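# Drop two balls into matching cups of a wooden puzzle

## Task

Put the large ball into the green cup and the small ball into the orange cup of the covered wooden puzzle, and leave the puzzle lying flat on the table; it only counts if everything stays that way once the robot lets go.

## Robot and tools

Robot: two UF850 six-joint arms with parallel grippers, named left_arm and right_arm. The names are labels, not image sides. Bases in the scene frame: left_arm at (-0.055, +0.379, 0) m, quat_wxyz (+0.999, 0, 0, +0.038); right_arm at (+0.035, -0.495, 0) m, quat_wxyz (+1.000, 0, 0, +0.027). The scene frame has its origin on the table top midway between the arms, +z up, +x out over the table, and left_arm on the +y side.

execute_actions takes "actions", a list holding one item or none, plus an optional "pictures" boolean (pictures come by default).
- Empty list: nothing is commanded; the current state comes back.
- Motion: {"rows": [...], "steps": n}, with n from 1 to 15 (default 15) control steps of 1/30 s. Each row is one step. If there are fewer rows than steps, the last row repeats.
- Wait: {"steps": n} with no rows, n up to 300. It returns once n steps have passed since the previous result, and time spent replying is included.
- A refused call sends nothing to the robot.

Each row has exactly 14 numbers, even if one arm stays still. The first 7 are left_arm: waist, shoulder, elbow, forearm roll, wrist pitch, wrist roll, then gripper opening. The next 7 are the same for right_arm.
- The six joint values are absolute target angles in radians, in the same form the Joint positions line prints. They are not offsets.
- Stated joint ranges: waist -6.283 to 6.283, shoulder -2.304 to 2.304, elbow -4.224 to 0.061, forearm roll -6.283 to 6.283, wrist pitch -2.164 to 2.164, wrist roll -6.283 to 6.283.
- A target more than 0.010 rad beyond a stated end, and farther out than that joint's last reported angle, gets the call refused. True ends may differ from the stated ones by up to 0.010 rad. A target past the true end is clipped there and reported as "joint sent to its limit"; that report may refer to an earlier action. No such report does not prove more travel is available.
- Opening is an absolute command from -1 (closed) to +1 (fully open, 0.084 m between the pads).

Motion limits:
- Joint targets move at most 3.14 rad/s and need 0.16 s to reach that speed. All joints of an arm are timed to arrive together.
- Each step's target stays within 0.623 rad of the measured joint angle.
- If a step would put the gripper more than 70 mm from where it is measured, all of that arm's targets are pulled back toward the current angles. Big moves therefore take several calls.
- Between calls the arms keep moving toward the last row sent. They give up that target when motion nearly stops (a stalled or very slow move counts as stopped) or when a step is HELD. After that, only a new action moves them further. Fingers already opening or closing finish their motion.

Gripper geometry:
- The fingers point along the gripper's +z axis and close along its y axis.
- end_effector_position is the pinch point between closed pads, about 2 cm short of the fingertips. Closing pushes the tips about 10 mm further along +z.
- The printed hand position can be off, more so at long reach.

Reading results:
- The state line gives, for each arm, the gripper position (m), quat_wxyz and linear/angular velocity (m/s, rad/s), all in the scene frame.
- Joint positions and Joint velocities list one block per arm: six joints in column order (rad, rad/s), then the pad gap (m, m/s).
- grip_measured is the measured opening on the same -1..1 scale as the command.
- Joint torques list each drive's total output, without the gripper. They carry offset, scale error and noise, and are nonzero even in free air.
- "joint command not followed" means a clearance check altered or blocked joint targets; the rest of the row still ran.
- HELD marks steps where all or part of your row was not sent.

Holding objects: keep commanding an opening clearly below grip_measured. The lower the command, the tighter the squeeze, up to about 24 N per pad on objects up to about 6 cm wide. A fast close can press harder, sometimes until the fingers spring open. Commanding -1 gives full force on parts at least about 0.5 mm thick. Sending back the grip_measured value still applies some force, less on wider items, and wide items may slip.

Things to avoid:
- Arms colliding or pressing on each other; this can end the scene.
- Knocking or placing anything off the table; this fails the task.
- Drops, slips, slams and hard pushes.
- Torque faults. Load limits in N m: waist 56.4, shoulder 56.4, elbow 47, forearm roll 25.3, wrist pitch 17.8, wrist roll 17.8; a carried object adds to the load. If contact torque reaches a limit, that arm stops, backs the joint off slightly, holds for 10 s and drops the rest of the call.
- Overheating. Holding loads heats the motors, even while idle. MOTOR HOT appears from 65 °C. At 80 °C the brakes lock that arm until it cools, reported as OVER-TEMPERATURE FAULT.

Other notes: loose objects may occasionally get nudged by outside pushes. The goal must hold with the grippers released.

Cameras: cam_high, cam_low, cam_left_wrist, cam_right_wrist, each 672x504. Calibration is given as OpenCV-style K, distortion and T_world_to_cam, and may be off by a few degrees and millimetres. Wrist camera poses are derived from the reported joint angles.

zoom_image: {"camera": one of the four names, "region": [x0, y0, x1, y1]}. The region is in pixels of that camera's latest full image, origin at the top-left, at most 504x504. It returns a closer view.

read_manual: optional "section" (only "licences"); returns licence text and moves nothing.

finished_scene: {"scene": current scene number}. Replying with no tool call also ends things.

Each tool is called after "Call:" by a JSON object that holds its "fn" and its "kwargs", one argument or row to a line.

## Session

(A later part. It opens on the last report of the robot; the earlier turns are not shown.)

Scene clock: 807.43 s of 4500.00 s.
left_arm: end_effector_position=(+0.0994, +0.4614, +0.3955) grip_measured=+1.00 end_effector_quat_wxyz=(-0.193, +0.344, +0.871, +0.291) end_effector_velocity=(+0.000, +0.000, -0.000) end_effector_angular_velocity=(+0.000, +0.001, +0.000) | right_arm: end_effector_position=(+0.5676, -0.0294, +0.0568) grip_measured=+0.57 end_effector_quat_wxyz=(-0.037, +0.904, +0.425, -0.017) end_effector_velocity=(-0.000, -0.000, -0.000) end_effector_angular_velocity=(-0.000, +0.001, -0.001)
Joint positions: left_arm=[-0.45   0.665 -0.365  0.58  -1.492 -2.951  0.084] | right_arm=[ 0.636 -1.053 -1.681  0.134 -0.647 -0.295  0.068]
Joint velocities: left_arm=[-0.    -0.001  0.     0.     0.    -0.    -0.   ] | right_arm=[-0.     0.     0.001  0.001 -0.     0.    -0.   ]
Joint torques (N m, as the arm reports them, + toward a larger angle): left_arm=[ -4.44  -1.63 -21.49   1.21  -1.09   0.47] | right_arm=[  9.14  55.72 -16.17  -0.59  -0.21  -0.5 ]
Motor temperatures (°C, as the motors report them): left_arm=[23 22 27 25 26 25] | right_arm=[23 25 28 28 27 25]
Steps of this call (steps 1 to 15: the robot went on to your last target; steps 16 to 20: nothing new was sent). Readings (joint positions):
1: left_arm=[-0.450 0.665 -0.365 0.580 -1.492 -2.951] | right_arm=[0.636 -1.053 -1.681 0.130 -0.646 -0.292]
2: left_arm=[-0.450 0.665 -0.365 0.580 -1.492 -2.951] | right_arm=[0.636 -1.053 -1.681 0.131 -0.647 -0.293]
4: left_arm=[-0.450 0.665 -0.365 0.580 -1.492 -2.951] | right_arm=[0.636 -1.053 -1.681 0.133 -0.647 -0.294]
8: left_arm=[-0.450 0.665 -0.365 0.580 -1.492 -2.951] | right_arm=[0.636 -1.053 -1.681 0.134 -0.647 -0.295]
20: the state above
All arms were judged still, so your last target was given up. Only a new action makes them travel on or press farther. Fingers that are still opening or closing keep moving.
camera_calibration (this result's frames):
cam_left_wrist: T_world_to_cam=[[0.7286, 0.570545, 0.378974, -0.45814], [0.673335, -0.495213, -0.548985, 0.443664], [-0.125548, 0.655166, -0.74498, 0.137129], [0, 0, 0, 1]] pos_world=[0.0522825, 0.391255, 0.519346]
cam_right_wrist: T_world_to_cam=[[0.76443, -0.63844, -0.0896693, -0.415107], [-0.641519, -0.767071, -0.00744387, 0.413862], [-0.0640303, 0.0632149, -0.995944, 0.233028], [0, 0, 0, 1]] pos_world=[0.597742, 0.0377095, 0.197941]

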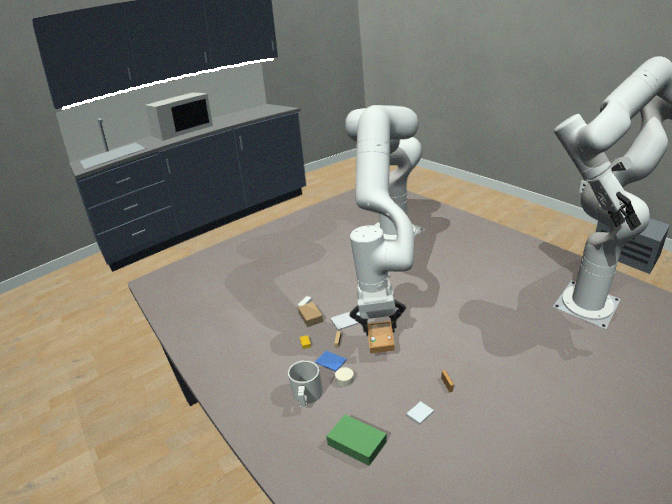

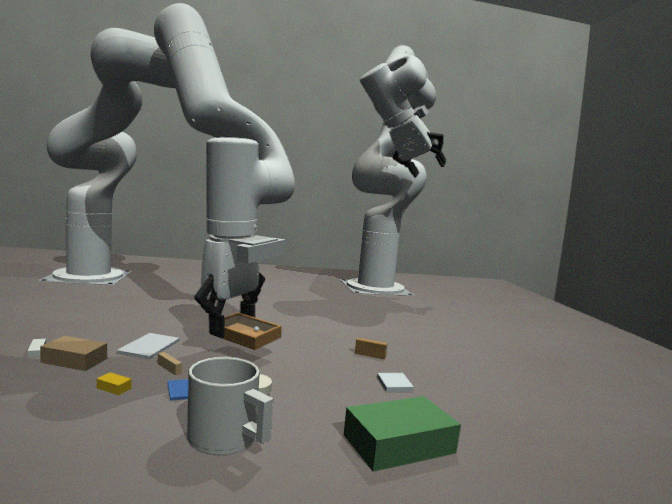

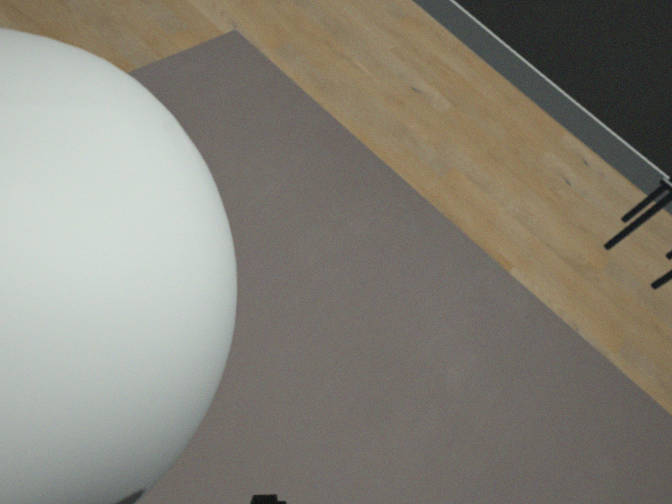

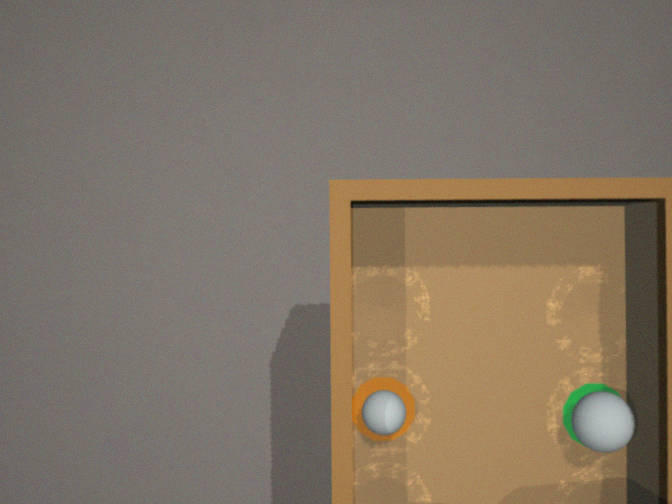

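Call:
{"fn": "execute_actions", "kwargs": {
  "actions": [
    {"rows": [[-0.45,0.665,-0.365,0.58,-1.492,-2.951,1,0.6373,-1.0534,-1.6807,0.1323,-0.6460,-0.2931,0.0],[-0.45,0.665,-0.365,0.58,-1.492,-2.951,1,0.6399,-1.0544,-1.6800,0.1275,-0.6436,-0.2866,0.0],[-0.45,0.665,-0.365,0.58,-1.492,-2.951,1,0.6440,-1.0560,-1.6788,0.1201,-0.6398,-0.2766,0.0],[-0.45,0.665,-0.365,0.58,-1.492,-2.951,1,0.6492,-1.0580,-1.6773,0.1105,-0.6349,-0.2636,0.0],[-0.45,0.665,-0.365,0.58,-1.492,-2.951,1,0.6553,-1.0604,-1.6755,0.0993,-0.6291,-0.2484,0.0],[-0.45,0.665,-0.365,0.58,-1.492,-2.951,1,0.6620,-1.0631,-1.6736,0.0868,-0.6228,-0.2317,0.0],[-0.45,0.665,-0.365,0.58,-1.492,-2.951,1,0.6692,-1.0659,-1.6715,0.0737,-0.6160,-0.2139,0.0],[-0.45,0.665,-0.365,0.58,-1.492,-2.951,1,0.6764,-1.0687,-1.6694,0.0603,-0.6092,-0.1958,0.0],[-0.45,0.665,-0.365,0.58,-1.492,-2.951,1,0.6836,-1.0715,-1.6673,0.0472,-0.6024,-0.1780,0.0],[-0.45,0.665,-0.365,0.58,-1.492,-2.951,1,0.6903,-1.0742,-1.6654,0.0347,-0.5961,-0.1612,0.0],[-0.45,0.665,-0.365,0.58,-1.492,-2.951,1,0.6964,-1.0766,-1.6636,0.0235,-0.5903,-0.1461,0.0],[-0.45,0.665,-0.365,0.58,-1.492,-2.951,1,0.7016,-1.0786,-1.6621,0.0139,-0.5854,-0.1331,0.0],[-0.45,0.665,-0.365,0.58,-1.492,-2.951,1,0.7057,-1.0802,-1.6609,0.0065,-0.5816,-0.1231,0.0],[-0.45,0.665,-0.365,0.58,-1.492,-2.951,1,0.7083,-1.0812,-1.6602,0.0017,-0.5792,-0.1166,0.0],[-0.45,0.665,-0.365,0.58,-1.492,-2.951,1,0.7092,-1.0816,-1.6599,0.0,-0.5783,-0.1143,0.0]], "steps": 15}
  ],
  "pictures": false
}}

Call:
{"fn": "execute_actions", "kwargs": {
  "actions": [
    {"rows": [[-0.45,0.665,-0.365,0.58,-1.492,-2.951,1,0.7092,-1.0822,-1.6601,0.0,-0.5779,-0.1143,0.0],[-0.45,0.665,-0.365,0.58,-1.492,-2.951,1,0.7092,-1.0830,-1.6604,0.0,-0.5774,-0.1143,0.0],[-0.45,0.665,-0.365,0.58,-1.492,-2.951,1,0.7092,-1.0840,-1.6607,0.0,-0.5767,-0.1143,0.0],[-0.45,0.665,-0.365,0.58,-1.492,-2.951,1,0.7092,-1.0851,-1.6611,0.0,-0.5760,-0.1143,0.0],[-0.45,0.665,-0.365,0.58,-1.492,-2.951,1,0.7092,-1.0862,-1.6615,0.0,-0.5753,-0.1143,0.0],[-0.45,0.665,-0.365,0.58,-1.492,-2.951,1,0.7092,-1.0874,-1.6619,0.0,-0.5745,-0.1143,0.0],[-0.45,0.665,-0.365,0.58,-1.492,-2.951,1,0.7092,-1.0885,-1.6623,0.0,-0.5738,-0.1143,0.0],[-0.45,0.665,-0.365,0.58,-1.492,-2.951,1,0.7092,-1.0896,-1.6627,0.0,-0.5731,-0.1143,0.0],[-0.45,0.665,-0.365,0.58,-1.492,-2.951,1,0.7092,-1.0908,-1.6631,0.0,-0.5723,-0.1143,0.0],[-0.45,0.665,-0.365,0.58,-1.492,-2.951,1,0.7092,-1.0919,-1.6635,0.0,-0.5716,-0.1143,0.0],[-0.45,0.665,-0.365,0.58,-1.492,-2.951,1,0.7092,-1.0930,-1.6639,0.0,-0.5709,-0.1143,0.0],[-0.45,0.665,-0.365,0.58,-1.492,-2.951,1,0.7092,-1.0940,-1.6642,0.0,-0.5702,-0.1143,0.0],[-0.45,0.665,-0.365,0.58,-1.492,-2.951,1,0.7092,-1.0947,-1.6644,0.0,-0.5697,-0.1143,0.0],[-0.45,0.665,-0.365,0.58,-1.492,-2.951,1,0.7092,-1.0952,-1.6646,0.0,-0.5694,-0.1143,0.0],[-0.45,0.665,-0.365,0.58,-1.492,-2.951,1,0.7092,-1.0954,-1.6647,0.0,-0.5692,-0.1143,0.0]], "steps": 15}
  ],
  "pictures": false
}}

Call:
{"fn": "execute_actions", "kwargs": {
  "actions": [
    {"steps": 10}
  ]
}}

Scene clock: 889.17 s of 4500.00 s.
left_arm: end_effector_position=(+0.0994, +0.4614, +0.3955) grip_measured=+1.00 end_effector_quat_wxyz=(-0.193, +0.344, +0.871, +0.291) end_effector_velocity=(+0.000, +0.000, +0.000) end_effector_angular_velocity=(+0.000, -0.001, +0.000) | right_arm: end_effector_position=(+0.5472, -0.0131, +0.0331) grip_measured=+0.57 end_effector_quat_wxyz=(-0.006, +0.905, +0.425, -0.004) end_effector_velocity=(-0.051, +0.041, -0.055) end_effector_angular_velocity=(-0.088, -0.120, +0.011)
Joint positions: left_arm=[-0.45   0.665 -0.365  0.58  -1.492 -2.951  0.084] | right_arm=[ 0.696 -1.076 -1.664  0.026 -0.592 -0.149  0.068]
Joint velocities: left_arm=[ 0.  0. -0.  0. -0. -0.  0.] | right_arm=[ 0.142 -0.056  0.042 -0.257  0.13   0.343 -0.   ]
Joint torques (N m, as the arm reports them, + toward a larger angle): left_arm=[ -5.15  -2.02 -21.41   1.2   -1.09   0.47] | right_arm=[  8.47  58.32 -17.54   0.29  -0.28  -0.72]
Motor temperatures (°C, as the motors report them): left_arm=[23 22 27 25 26 25] | right_arm=[23 25 28 28 27 25]
Steps of this call (steps 1 to 90: nothing new was sent; then 78.23 s passed at rest; steps 91 to 105: all 15 steps of this action). Readings (joint positions):
91: left_arm=[-0.450 0.665 -0.365 0.580 -1.492 -2.951] | right_arm=[0.636 -1.053 -1.681 0.134 -0.647 -0.295]
92: left_arm=[-0.450 0.665 -0.365 0.580 -1.492 -2.951] | right_arm=[0.637 -1.053 -1.681 0.134 -0.647 -0.295]
94: left_arm=[-0.450 0.665 -0.365 0.580 -1.492 -2.951] | right_arm=[0.639 -1.054 -1.680 0.129 -0.644 -0.289]
98: left_arm=[-0.450 0.665 -0.365 0.580 -1.492 -2.951] | right_arm=[0.654 -1.060 -1.676 0.102 -0.630 -0.252]
105: the state above

Scene clock: 889.67 s of 4500.00 s.
left_arm: end_effector_position=(+0.0994, +0.4614, +0.3955) grip_measured=+1.00 end_effector_quat_wxyz=(-0.193, +0.344, +0.871, +0.291) end_effector_velocity=(+0.000, +0.000, +0.000) end_effector_angular_velocity=(+0.001, -0.000, -0.001) | right_arm: end_effector_position=(+0.5429, -0.0092, +0.0214) grip_measured=+0.57 end_effector_quat_wxyz=(-0.000, +0.905, +0.425, -0.000) end_effector_velocity=(-0.001, -0.000, -0.015) end_effector_angular_velocity=(-0.003, +0.001, +0.002)
Joint positions: left_arm=[-0.45   0.665 -0.365  0.58  -1.492 -2.951  0.084] | right_arm=[ 0.709 -1.093 -1.664  0.    -0.571 -0.115  0.068]
Joint velocities: left_arm=[ 0.    -0.001 -0.     0.001  0.    -0.     0.   ] | right_arm=[ 0.002 -0.024 -0.006 -0.003  0.015  0.002  0.   ]
Joint torques (N m, as the arm reports them, + toward a larger angle): left_arm=[ -5.02  -1.77 -21.46   1.09  -1.16   0.55] | right_arm=[  9.36  55.86 -15.88  -0.84  -0.37  -0.5 ]
Motor temperatures (°C, as the motors report them): left_arm=[23 22 27 25 26 25] | right_arm=[23 25 28 28 27 25]
Steps of this call (steps 1 to 15: all 15 steps of this action). Readings (joint positions):
1: left_arm=[-0.450 0.665 -0.365 0.580 -1.492 -2.951] | right_arm=[0.700 -1.078 -1.662 0.018 -0.588 -0.139]
2: left_arm=[-0.450 0.665 -0.365 0.580 -1.492 -2.951] | right_arm=[0.703 -1.079 -1.662 0.013 -0.585 -0.132]
4: left_arm=[-0.450 0.665 -0.365 0.580 -1.492 -2.951] | right_arm=[0.706 -1.081 -1.661 0.006 -0.581 -0.123]
8: left_arm=[-0.450 0.665 -0.365 0.580 -1.492 -2.951] | right_arm=[0.708 -1.085 -1.662 0.002 -0.576 -0.117]
15: the state above

Scene clock: 890.00 s of 4500.00 s.
left_arm: end_effector_position=(+0.0994, +0.4614, +0.3955) grip_measured=+1.00 end_effector_quat_wxyz=(-0.193, +0.344, +0.871, +0.291) end_effector_velocity=(-0.000, -0.000, -0.000) end_effector_angular_velocity=(-0.001, -0.000, +0.000) | right_arm: end_effector_position=(+0.5429, -0.0090, +0.0202) grip_measured=+0.57 end_effector_quat_wxyz=(-0.000, +0.905, +0.425, +0.000) end_effector_velocity=(+0.000, +0.001, -0.000) end_effector_angular_velocity=(+0.002, -0.001, -0.000)
Joint positions: left_arm=[-0.45   0.665 -0.365  0.58  -1.492 -2.951  0.084] | right_arm=[ 0.709 -1.095 -1.665  0.    -0.569 -0.114  0.068]
Joint velocities: left_arm=[ 0.     0.001  0.    -0.001 -0.     0.    -0.   ] | right_arm=[ 0.    -0.    -0.001  0.002  0.001 -0.001  0.   ]
Joint torques (N m, as the arm reports them, + toward a larger angle): left_arm=[ -5.56  -1.95 -21.42   1.17  -1.06   0.53] | right_arm=[  8.86  55.83 -15.39  -0.58  -0.18  -0.29]
Motor temperatures (°C, as the motors report them): left_arm=[23 22 27 25 26 25] | right_arm=[23 25 28 28 27 25]
Steps of this call (steps 1 to 10: the robot went on to your last target). Readings (joint positions):
1: left_arm=[-0.450 0.665 -0.365 0.580 -1.492 -2.951] | right_arm=[0.709 -1.094 -1.664 0.000 -0.570 -0.114]
2: left_arm=[-0.450 0.665 -0.365 0.580 -1.492 -2.951] | right_arm=[0.709 -1.094 -1.664 0.000 -0.570 -0.114]
4: left_arm=[-0.450 0.665 -0.365 0.580 -1.492 -2.951] | right_arm=[0.709 -1.095 -1.664 0.000 -0.570 -0.114]
8: left_arm=[-0.450 0.665 -0.365 0.580 -1.492 -2.951] | right_arm=[0.709 -1.095 -1.665 0.000 -0.569 -0.114]
10: the state above
camera_calibration (this result's frames):
cam_left_wrist: T_world_to_cam=[[0.7286, 0.570545, 0.378974, -0.45814], [0.673335, -0.495212, -0.548985, 0.443664], [-0.125548, 0.655167, -0.74498, 0.137129], [0, 0, 0, 1]] pos_world=[0.0522825, 0.391255, 0.519346]
cam_right_wrist: T_world_to_cam=[[0.767114, -0.641462, -0.00786998, -0.389653], [-0.641509, -0.767081, -0.00725635, 0.413352], [-0.00138223, 0.0106151, -0.999943, 0.159313], [0, 0, 0, 1]] pos_world=[0.564298, 0.0654353, 0.159237]

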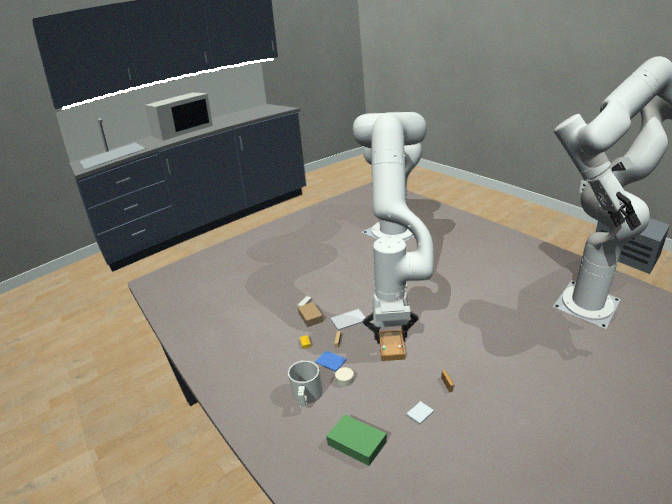

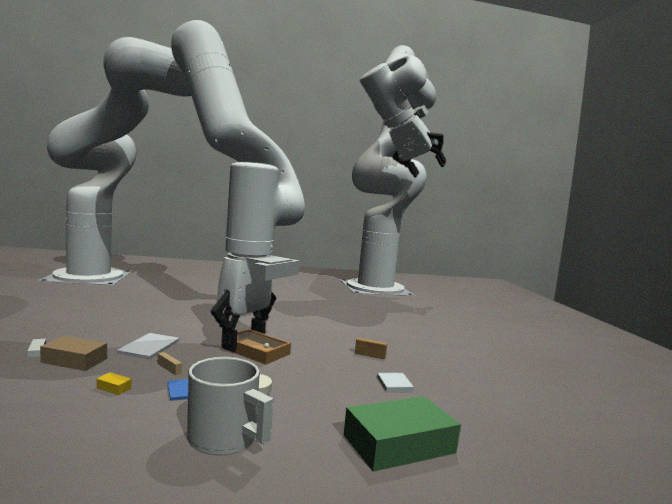

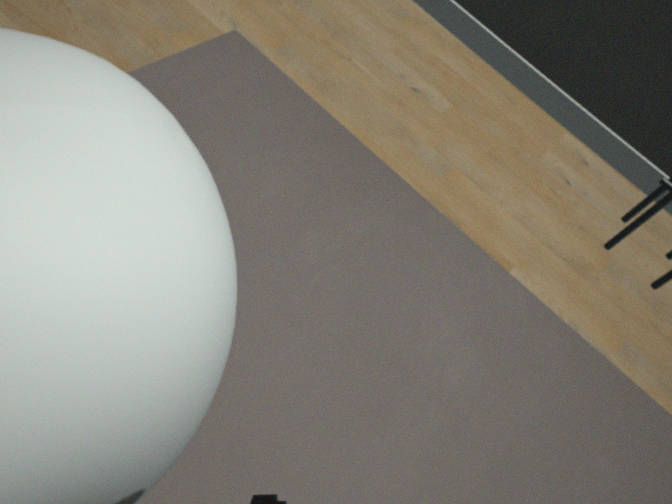

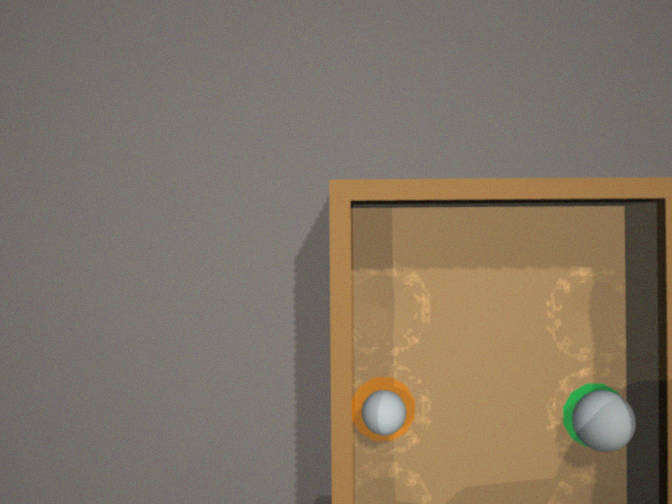

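Call:
{"fn": "execute_actions", "kwargs": {
  "actions": [
    {"rows": [[-0.45,0.665,-0.365,0.58,-1.492,-2.951,1,0.7092,-1.0954,-1.6647,0.0,-0.5692,-0.1143,0.15],[-0.45,0.665,-0.365,0.58,-1.492,-2.951,1,0.7092,-1.0954,-1.6647,0.0,-0.5692,-0.1143,0.3],[-0.45,0.665,-0.365,0.58,-1.492,-2.951,1,0.7092,-1.0954,-1.6647,0.0,-0.5692,-0.1143,0.42],[-0.45,0.665,-0.365,0.58,-1.492,-2.951,1,0.7092,-1.0954,-1.6647,0.0,-0.5692,-0.1143,0.5],[-0.45,0.665,-0.365,0.58,-1.492,-2.951,1,0.7092,-1.0954,-1.6647,0.0,-0.5692,-0.1143,0.55],[-0.45,0.665,-0.365,0.58,-1.492,-2.951,1,0.7092,-1.0954,-1.6647,0.0,-0.5692,-0.1143,0.6],[-0.45,0.665,-0.365,0.58,-1.492,-2.951,1,0.7092,-1.0954,-1.6647,0.0,-0.5692,-0.1143,0.65],[-0.45,0.665,-0.365,0.58,-1.492,-2.951,1,0.7092,-1.0954,-1.6647,0.0,-0.5692,-0.1143,0.7],[-0.45,0.665,-0.365,0.58,-1.492,-2.951,1,0.7092,-1.0954,-1.6647,0.0,-0.5692,-0.1143,0.78],[-0.45,0.665,-0.365,0.58,-1.492,-2.951,1,0.7092,-1.0954,-1.6647,0.0,-0.5692,-0.1143,0.86],[-0.45,0.665,-0.365,0.58,-1.492,-2.951,1,0.7092,-1.0954,-1.6647,0.0,-0.5692,-0.1143,0.94],[-0.45,0.665,-0.365,0.58,-1.492,-2.951,1,0.7092,-1.0954,-1.6647,0.0,-0.5692,-0.1143,1.0]], "steps": 15}
  ],
  "pictures": false
}}

Call:
{"fn": "execute_actions", "kwargs": {
  "actions": [
    {"rows": [[-0.45,0.665,-0.365,0.58,-1.492,-2.951,1,0.7092,-1.0954,-1.6647,0.0,-0.5692,-0.1143,1.0],[-0.45,0.665,-0.365,0.58,-1.492,-2.951,1,0.7092,-1.0954,-1.6647,0.0,-0.5692,-0.1143,1.0],[-0.45,0.665,-0.365,0.58,-1.492,-2.951,1,0.7092,-1.0930,-1.6639,0.0,-0.5709,-0.1143,1.0],[-0.45,0.665,-0.365,0.58,-1.492,-2.951,1,0.7092,-1.0885,-1.6623,0.0,-0.5738,-0.1143,1.0],[-0.45,0.665,-0.365,0.58,-1.492,-2.951,1,0.7092,-1.0816,-1.6599,0.0,-0.5783,-0.1143,1.0],[-0.45,0.665,-0.365,0.58,-1.492,-2.951,1,0.7092,-1.0730,-1.6571,0.0,-0.5841,-0.1143,1.0],[-0.45,0.665,-0.365,0.58,-1.492,-2.951,1,0.7092,-1.0630,-1.6540,0.0,-0.5910,-0.1143,1.0],[-0.45,0.665,-0.365,0.58,-1.492,-2.951,1,0.7092,-1.0520,-1.6508,0.0,-0.5988,-0.1143,1.0],[-0.45,0.665,-0.365,0.58,-1.492,-2.951,1,0.7092,-1.0420,-1.6481,0.0,-0.6061,-0.1143,1.0],[-0.45,0.665,-0.365,0.58,-1.492,-2.951,1,0.7092,-1.0348,-1.6464,0.0,-0.6116,-0.1143,1.0],[-0.45,0.665,-0.365,0.58,-1.492,-2.951,1,0.7092,-1.0270,-1.6446,0.0,-0.6176,-0.1143,1.0],[-0.45,0.665,-0.365,0.58,-1.492,-2.951,1,0.7092,-1.0210,-1.6433,0.0,-0.6223,-0.1143,1.0],[-0.45,0.665,-0.365,0.58,-1.492,-2.951,1,0.7092,-1.0170,-1.6425,0.0,-0.6255,-0.1143,1.0],[-0.45,0.665,-0.365,0.58,-1.492,-2.951,1,0.7092,-1.0150,-1.6421,0.0,-0.6271,-0.1143,1.0]], "steps": 15}
  ],
  "pictures": false
}}

Call:
{"fn": "execute_actions", "kwargs": {
  "actions": [
    {"steps": 10}
  ]
}}

Scene clock: 913.00 s of 4500.00 s.
left_arm: end_effector_position=(+0.0994, +0.4614, +0.3955) grip_measured=+1.00 end_effector_quat_wxyz=(-0.193, +0.344, +0.871, +0.291) end_effector_velocity=(+0.000, +0.000, +0.000) end_effector_angular_velocity=(+0.001, -0.001, -0.000) | right_arm: end_effector_position=(+0.5428, -0.0091, +0.0199) grip_measured=+1.00 end_effector_quat_wxyz=(-0.000, +0.905, +0.425, +0.000) end_effector_velocity=(+0.001, +0.000, +0.001) end_effector_angular_velocity=(+0.000, -0.001, +0.002)
Joint positions: left_arm=[-0.45   0.665 -0.365  0.58  -1.492 -2.951  0.084] | right_arm=[ 0.709 -1.096 -1.665  0.    -0.569 -0.114  0.084]
Joint velocities: left_arm=[ 0.     0.    -0.     0.001  0.    -0.     0.   ] | right_arm=[-0.     0.001 -0.001 -0.001 -0.002 -0.001  0.001]
Joint torques (N m, as the arm reports them, + toward a larger angle): left_arm=[ -5.31  -2.16 -21.14   1.18  -1.19   0.5 ] | right_arm=[  8.96  56.04 -15.77  -0.5   -0.22  -0.23]
Motor temperatures (°C, as the motors report them): left_arm=[23 22 27 25 26 25] | right_arm=[23 25 28 28 27 25]
Steps of this call (steps 1 to 15: the robot went on to your last target; steps 16 to 90: nothing new was sent; then 19.50 s passed at rest; steps 91 to 105: all 15 steps of this action). Readings (joint positions):
91: left_arm=[-0.450 0.665 -0.365 0.580 -1.492 -2.951] | right_arm=[0.709 -1.095 -1.665 -0.000 -0.569 -0.114]
92: left_arm=[-0.450 0.665 -0.365 0.580 -1.492 -2.951] | right_arm=[0.709 -1.095 -1.665 -0.000 -0.569 -0.114]
94: left_arm=[-0.450 0.665 -0.365 0.580 -1.492 -2.951] | right_arm=[0.709 -1.095 -1.665 -0.000 -0.569 -0.114]
98: left_arm=[-0.450 0.665 -0.365 0.580 -1.492 -2.951] | right_arm=[0.709 -1.096 -1.664 0.000 -0.569 -0.114]
105: the state above

Scene clock: 913.50 s of 4500.00 s.
left_arm: end_effector_position=(+0.0994, +0.4614, +0.3955) grip_measured=+1.00 end_effector_quat_wxyz=(-0.193, +0.344, +0.871, +0.291) end_effector_velocity=(+0.000, +0.000, +0.000) end_effector_angular_velocity=(+0.000, +0.000, -0.000) | right_arm: end_effector_position=(+0.5433, -0.0086, +0.0608) grip_measured=+1.00 end_effector_quat_wxyz=(-0.000, +0.905, +0.425, +0.001) end_effector_velocity=(+0.001, +0.001, +0.091) end_effector_angular_velocity=(+0.002, -0.003, +0.001)
Joint positions: left_arm=[-0.45   0.665 -0.365  0.58  -1.492 -2.951  0.084] | right_arm=[ 0.709 -1.028 -1.646  0.    -0.617 -0.114  0.084]
Joint velocities: left_arm=[-0. -0. -0.  0. -0.  0.  0.] | right_arm=[ 0.     0.147  0.032 -0.001 -0.11   0.     0.   ]
Joint torques (N m, as the arm reports them, + toward a larger angle): left_arm=[ -4.48  -1.64 -21.04   1.25  -1.15   0.53] | right_arm=[ 10.38  46.24 -13.87  -0.64  -0.19  -0.39]
Motor temperatures (°C, as the motors report them): left_arm=[23 22 27 25 26 25] | right_arm=[23 25 28 28 27 25]
Steps of this call (steps 1 to 15: all 15 steps of this action). Readings (joint positions):
1: left_arm=[-0.450 0.665 -0.365 0.580 -1.492 -2.951] | right_arm=[0.709 -1.096 -1.665 0.000 -0.569 -0.114]
2: left_arm=[-0.450 0.665 -0.365 0.580 -1.492 -2.951] | right_arm=[0.709 -1.095 -1.665 0.000 -0.569 -0.114]
4: left_arm=[-0.450 0.665 -0.365 0.580 -1.492 -2.951] | right_arm=[0.709 -1.095 -1.664 0.000 -0.570 -0.114]
8: left_arm=[-0.450 0.665 -0.365 0.580 -1.492 -2.951] | right_arm=[0.709 -1.081 -1.659 -0.000 -0.579 -0.114]
15: the state above

Scene clock: 913.83 s of 4500.00 s.
left_arm: end_effector_position=(+0.0994, +0.4614, +0.3955) grip_measured=+1.00 end_effector_quat_wxyz=(-0.193, +0.344, +0.871, +0.291) end_effector_velocity=(+0.000, +0.000, +0.000) end_effector_angular_velocity=(+0.000, -0.001, -0.000) | right_arm: end_effector_position=(+0.5427, -0.0092, +0.0679) grip_measured=+1.00 end_effector_quat_wxyz=(+0.000, +0.905, +0.425, -0.000) end_effector_velocity=(+0.001, +0.001, +0.004) end_effector_angular_velocity=(+0.004, -0.004, +0.000)
Joint positions: left_arm=[-0.45   0.665 -0.365  0.58  -1.492 -2.951  0.084] | right_arm=[ 0.709 -1.016 -1.642 -0.    -0.627 -0.114  0.084]
Joint velocities: left_arm=[-0.     0.001  0.     0.001  0.     0.    -0.   ] | right_arm=[ 0.     0.005 -0.001 -0.001 -0.001  0.     0.   ]
Joint torques (N m, as the arm reports them, + toward a larger angle): left_arm=[ -5.15  -2.13 -21.28   1.34  -1.15   0.44] | right_arm=[  9.51  54.36 -16.05  -0.43  -0.26  -0.42]
Motor temperatures (°C, as the motors report them): left_arm=[23 22 27 25 26 25] | right_arm=[23 25 28 28 27 25]
Steps of this call (steps 1 to 10: the robot went on to your last target). Readings (joint positions):
1: left_arm=[-0.450 0.665 -0.365 0.580 -1.492 -2.951] | right_arm=[0.709 -1.024 -1.645 0.000 -0.620 -0.114]
2: left_arm=[-0.450 0.665 -0.365 0.580 -1.492 -2.951] | right_arm=[0.709 -1.021 -1.644 0.000 -0.622 -0.114]
4: left_arm=[-0.450 0.665 -0.365 0.580 -1.492 -2.951] | right_arm=[0.709 -1.018 -1.643 0.000 -0.625 -0.114]
8: left_arm=[-0.450 0.665 -0.365 0.580 -1.492 -2.951] | right_arm=[0.709 -1.016 -1.642 -0.000 -0.626 -0.114]
10: the state above
camera_calibration (this result's frames):
cam_left_wrist: T_world_to_cam=[[0.7286, 0.570545, 0.378974, -0.45814], [0.673335, -0.495213, -0.548985, 0.443664], [-0.125548, 0.655166, -0.74498, 0.13713], [0, 0, 0, 1]] pos_world=[0.0522826, 0.391255, 0.519346]
cam_right_wrist: T_world_to_cam=[[0.767128, -0.641445, -0.00792482, -0.389249], [-0.641492, -0.767101, -0.00667786, 0.413444], [-0.00179566, 0.0102065, -0.999946, 0.207212], [0, 0, 0, 1]] pos_world=[0.564196, 0.0653566, 0.206877]

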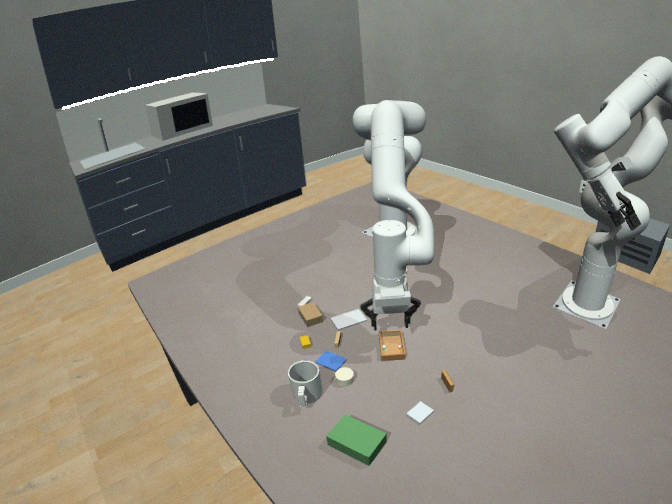

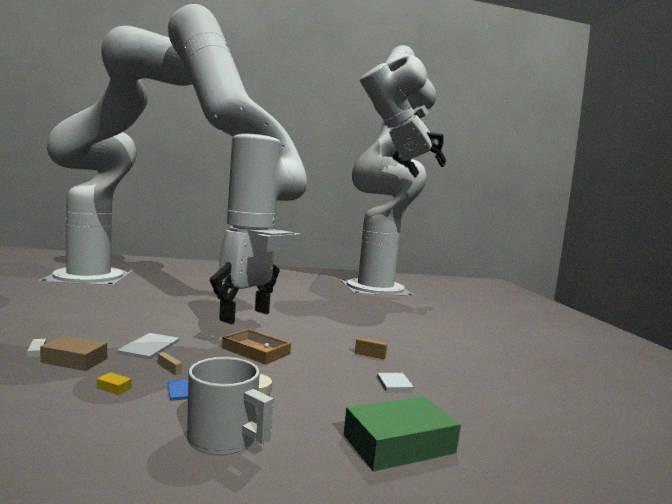

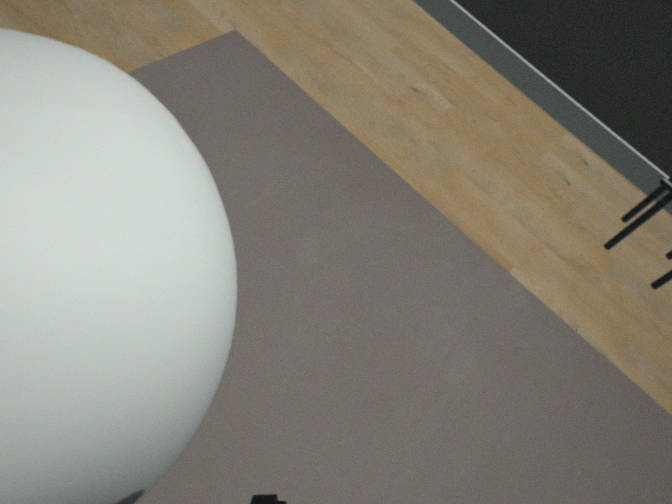

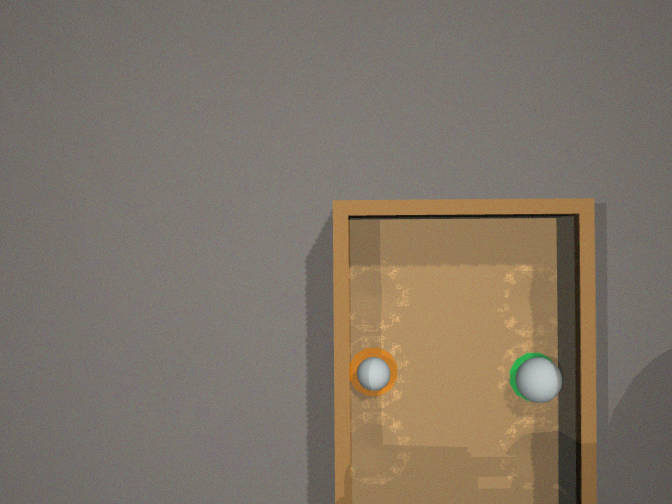

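Both balls are seated, and the box is flat on the table and released.

Call:
{"fn": "finished_scene", "kwargs": {
  "scene": 1
}}

The scene is finished: the task was done.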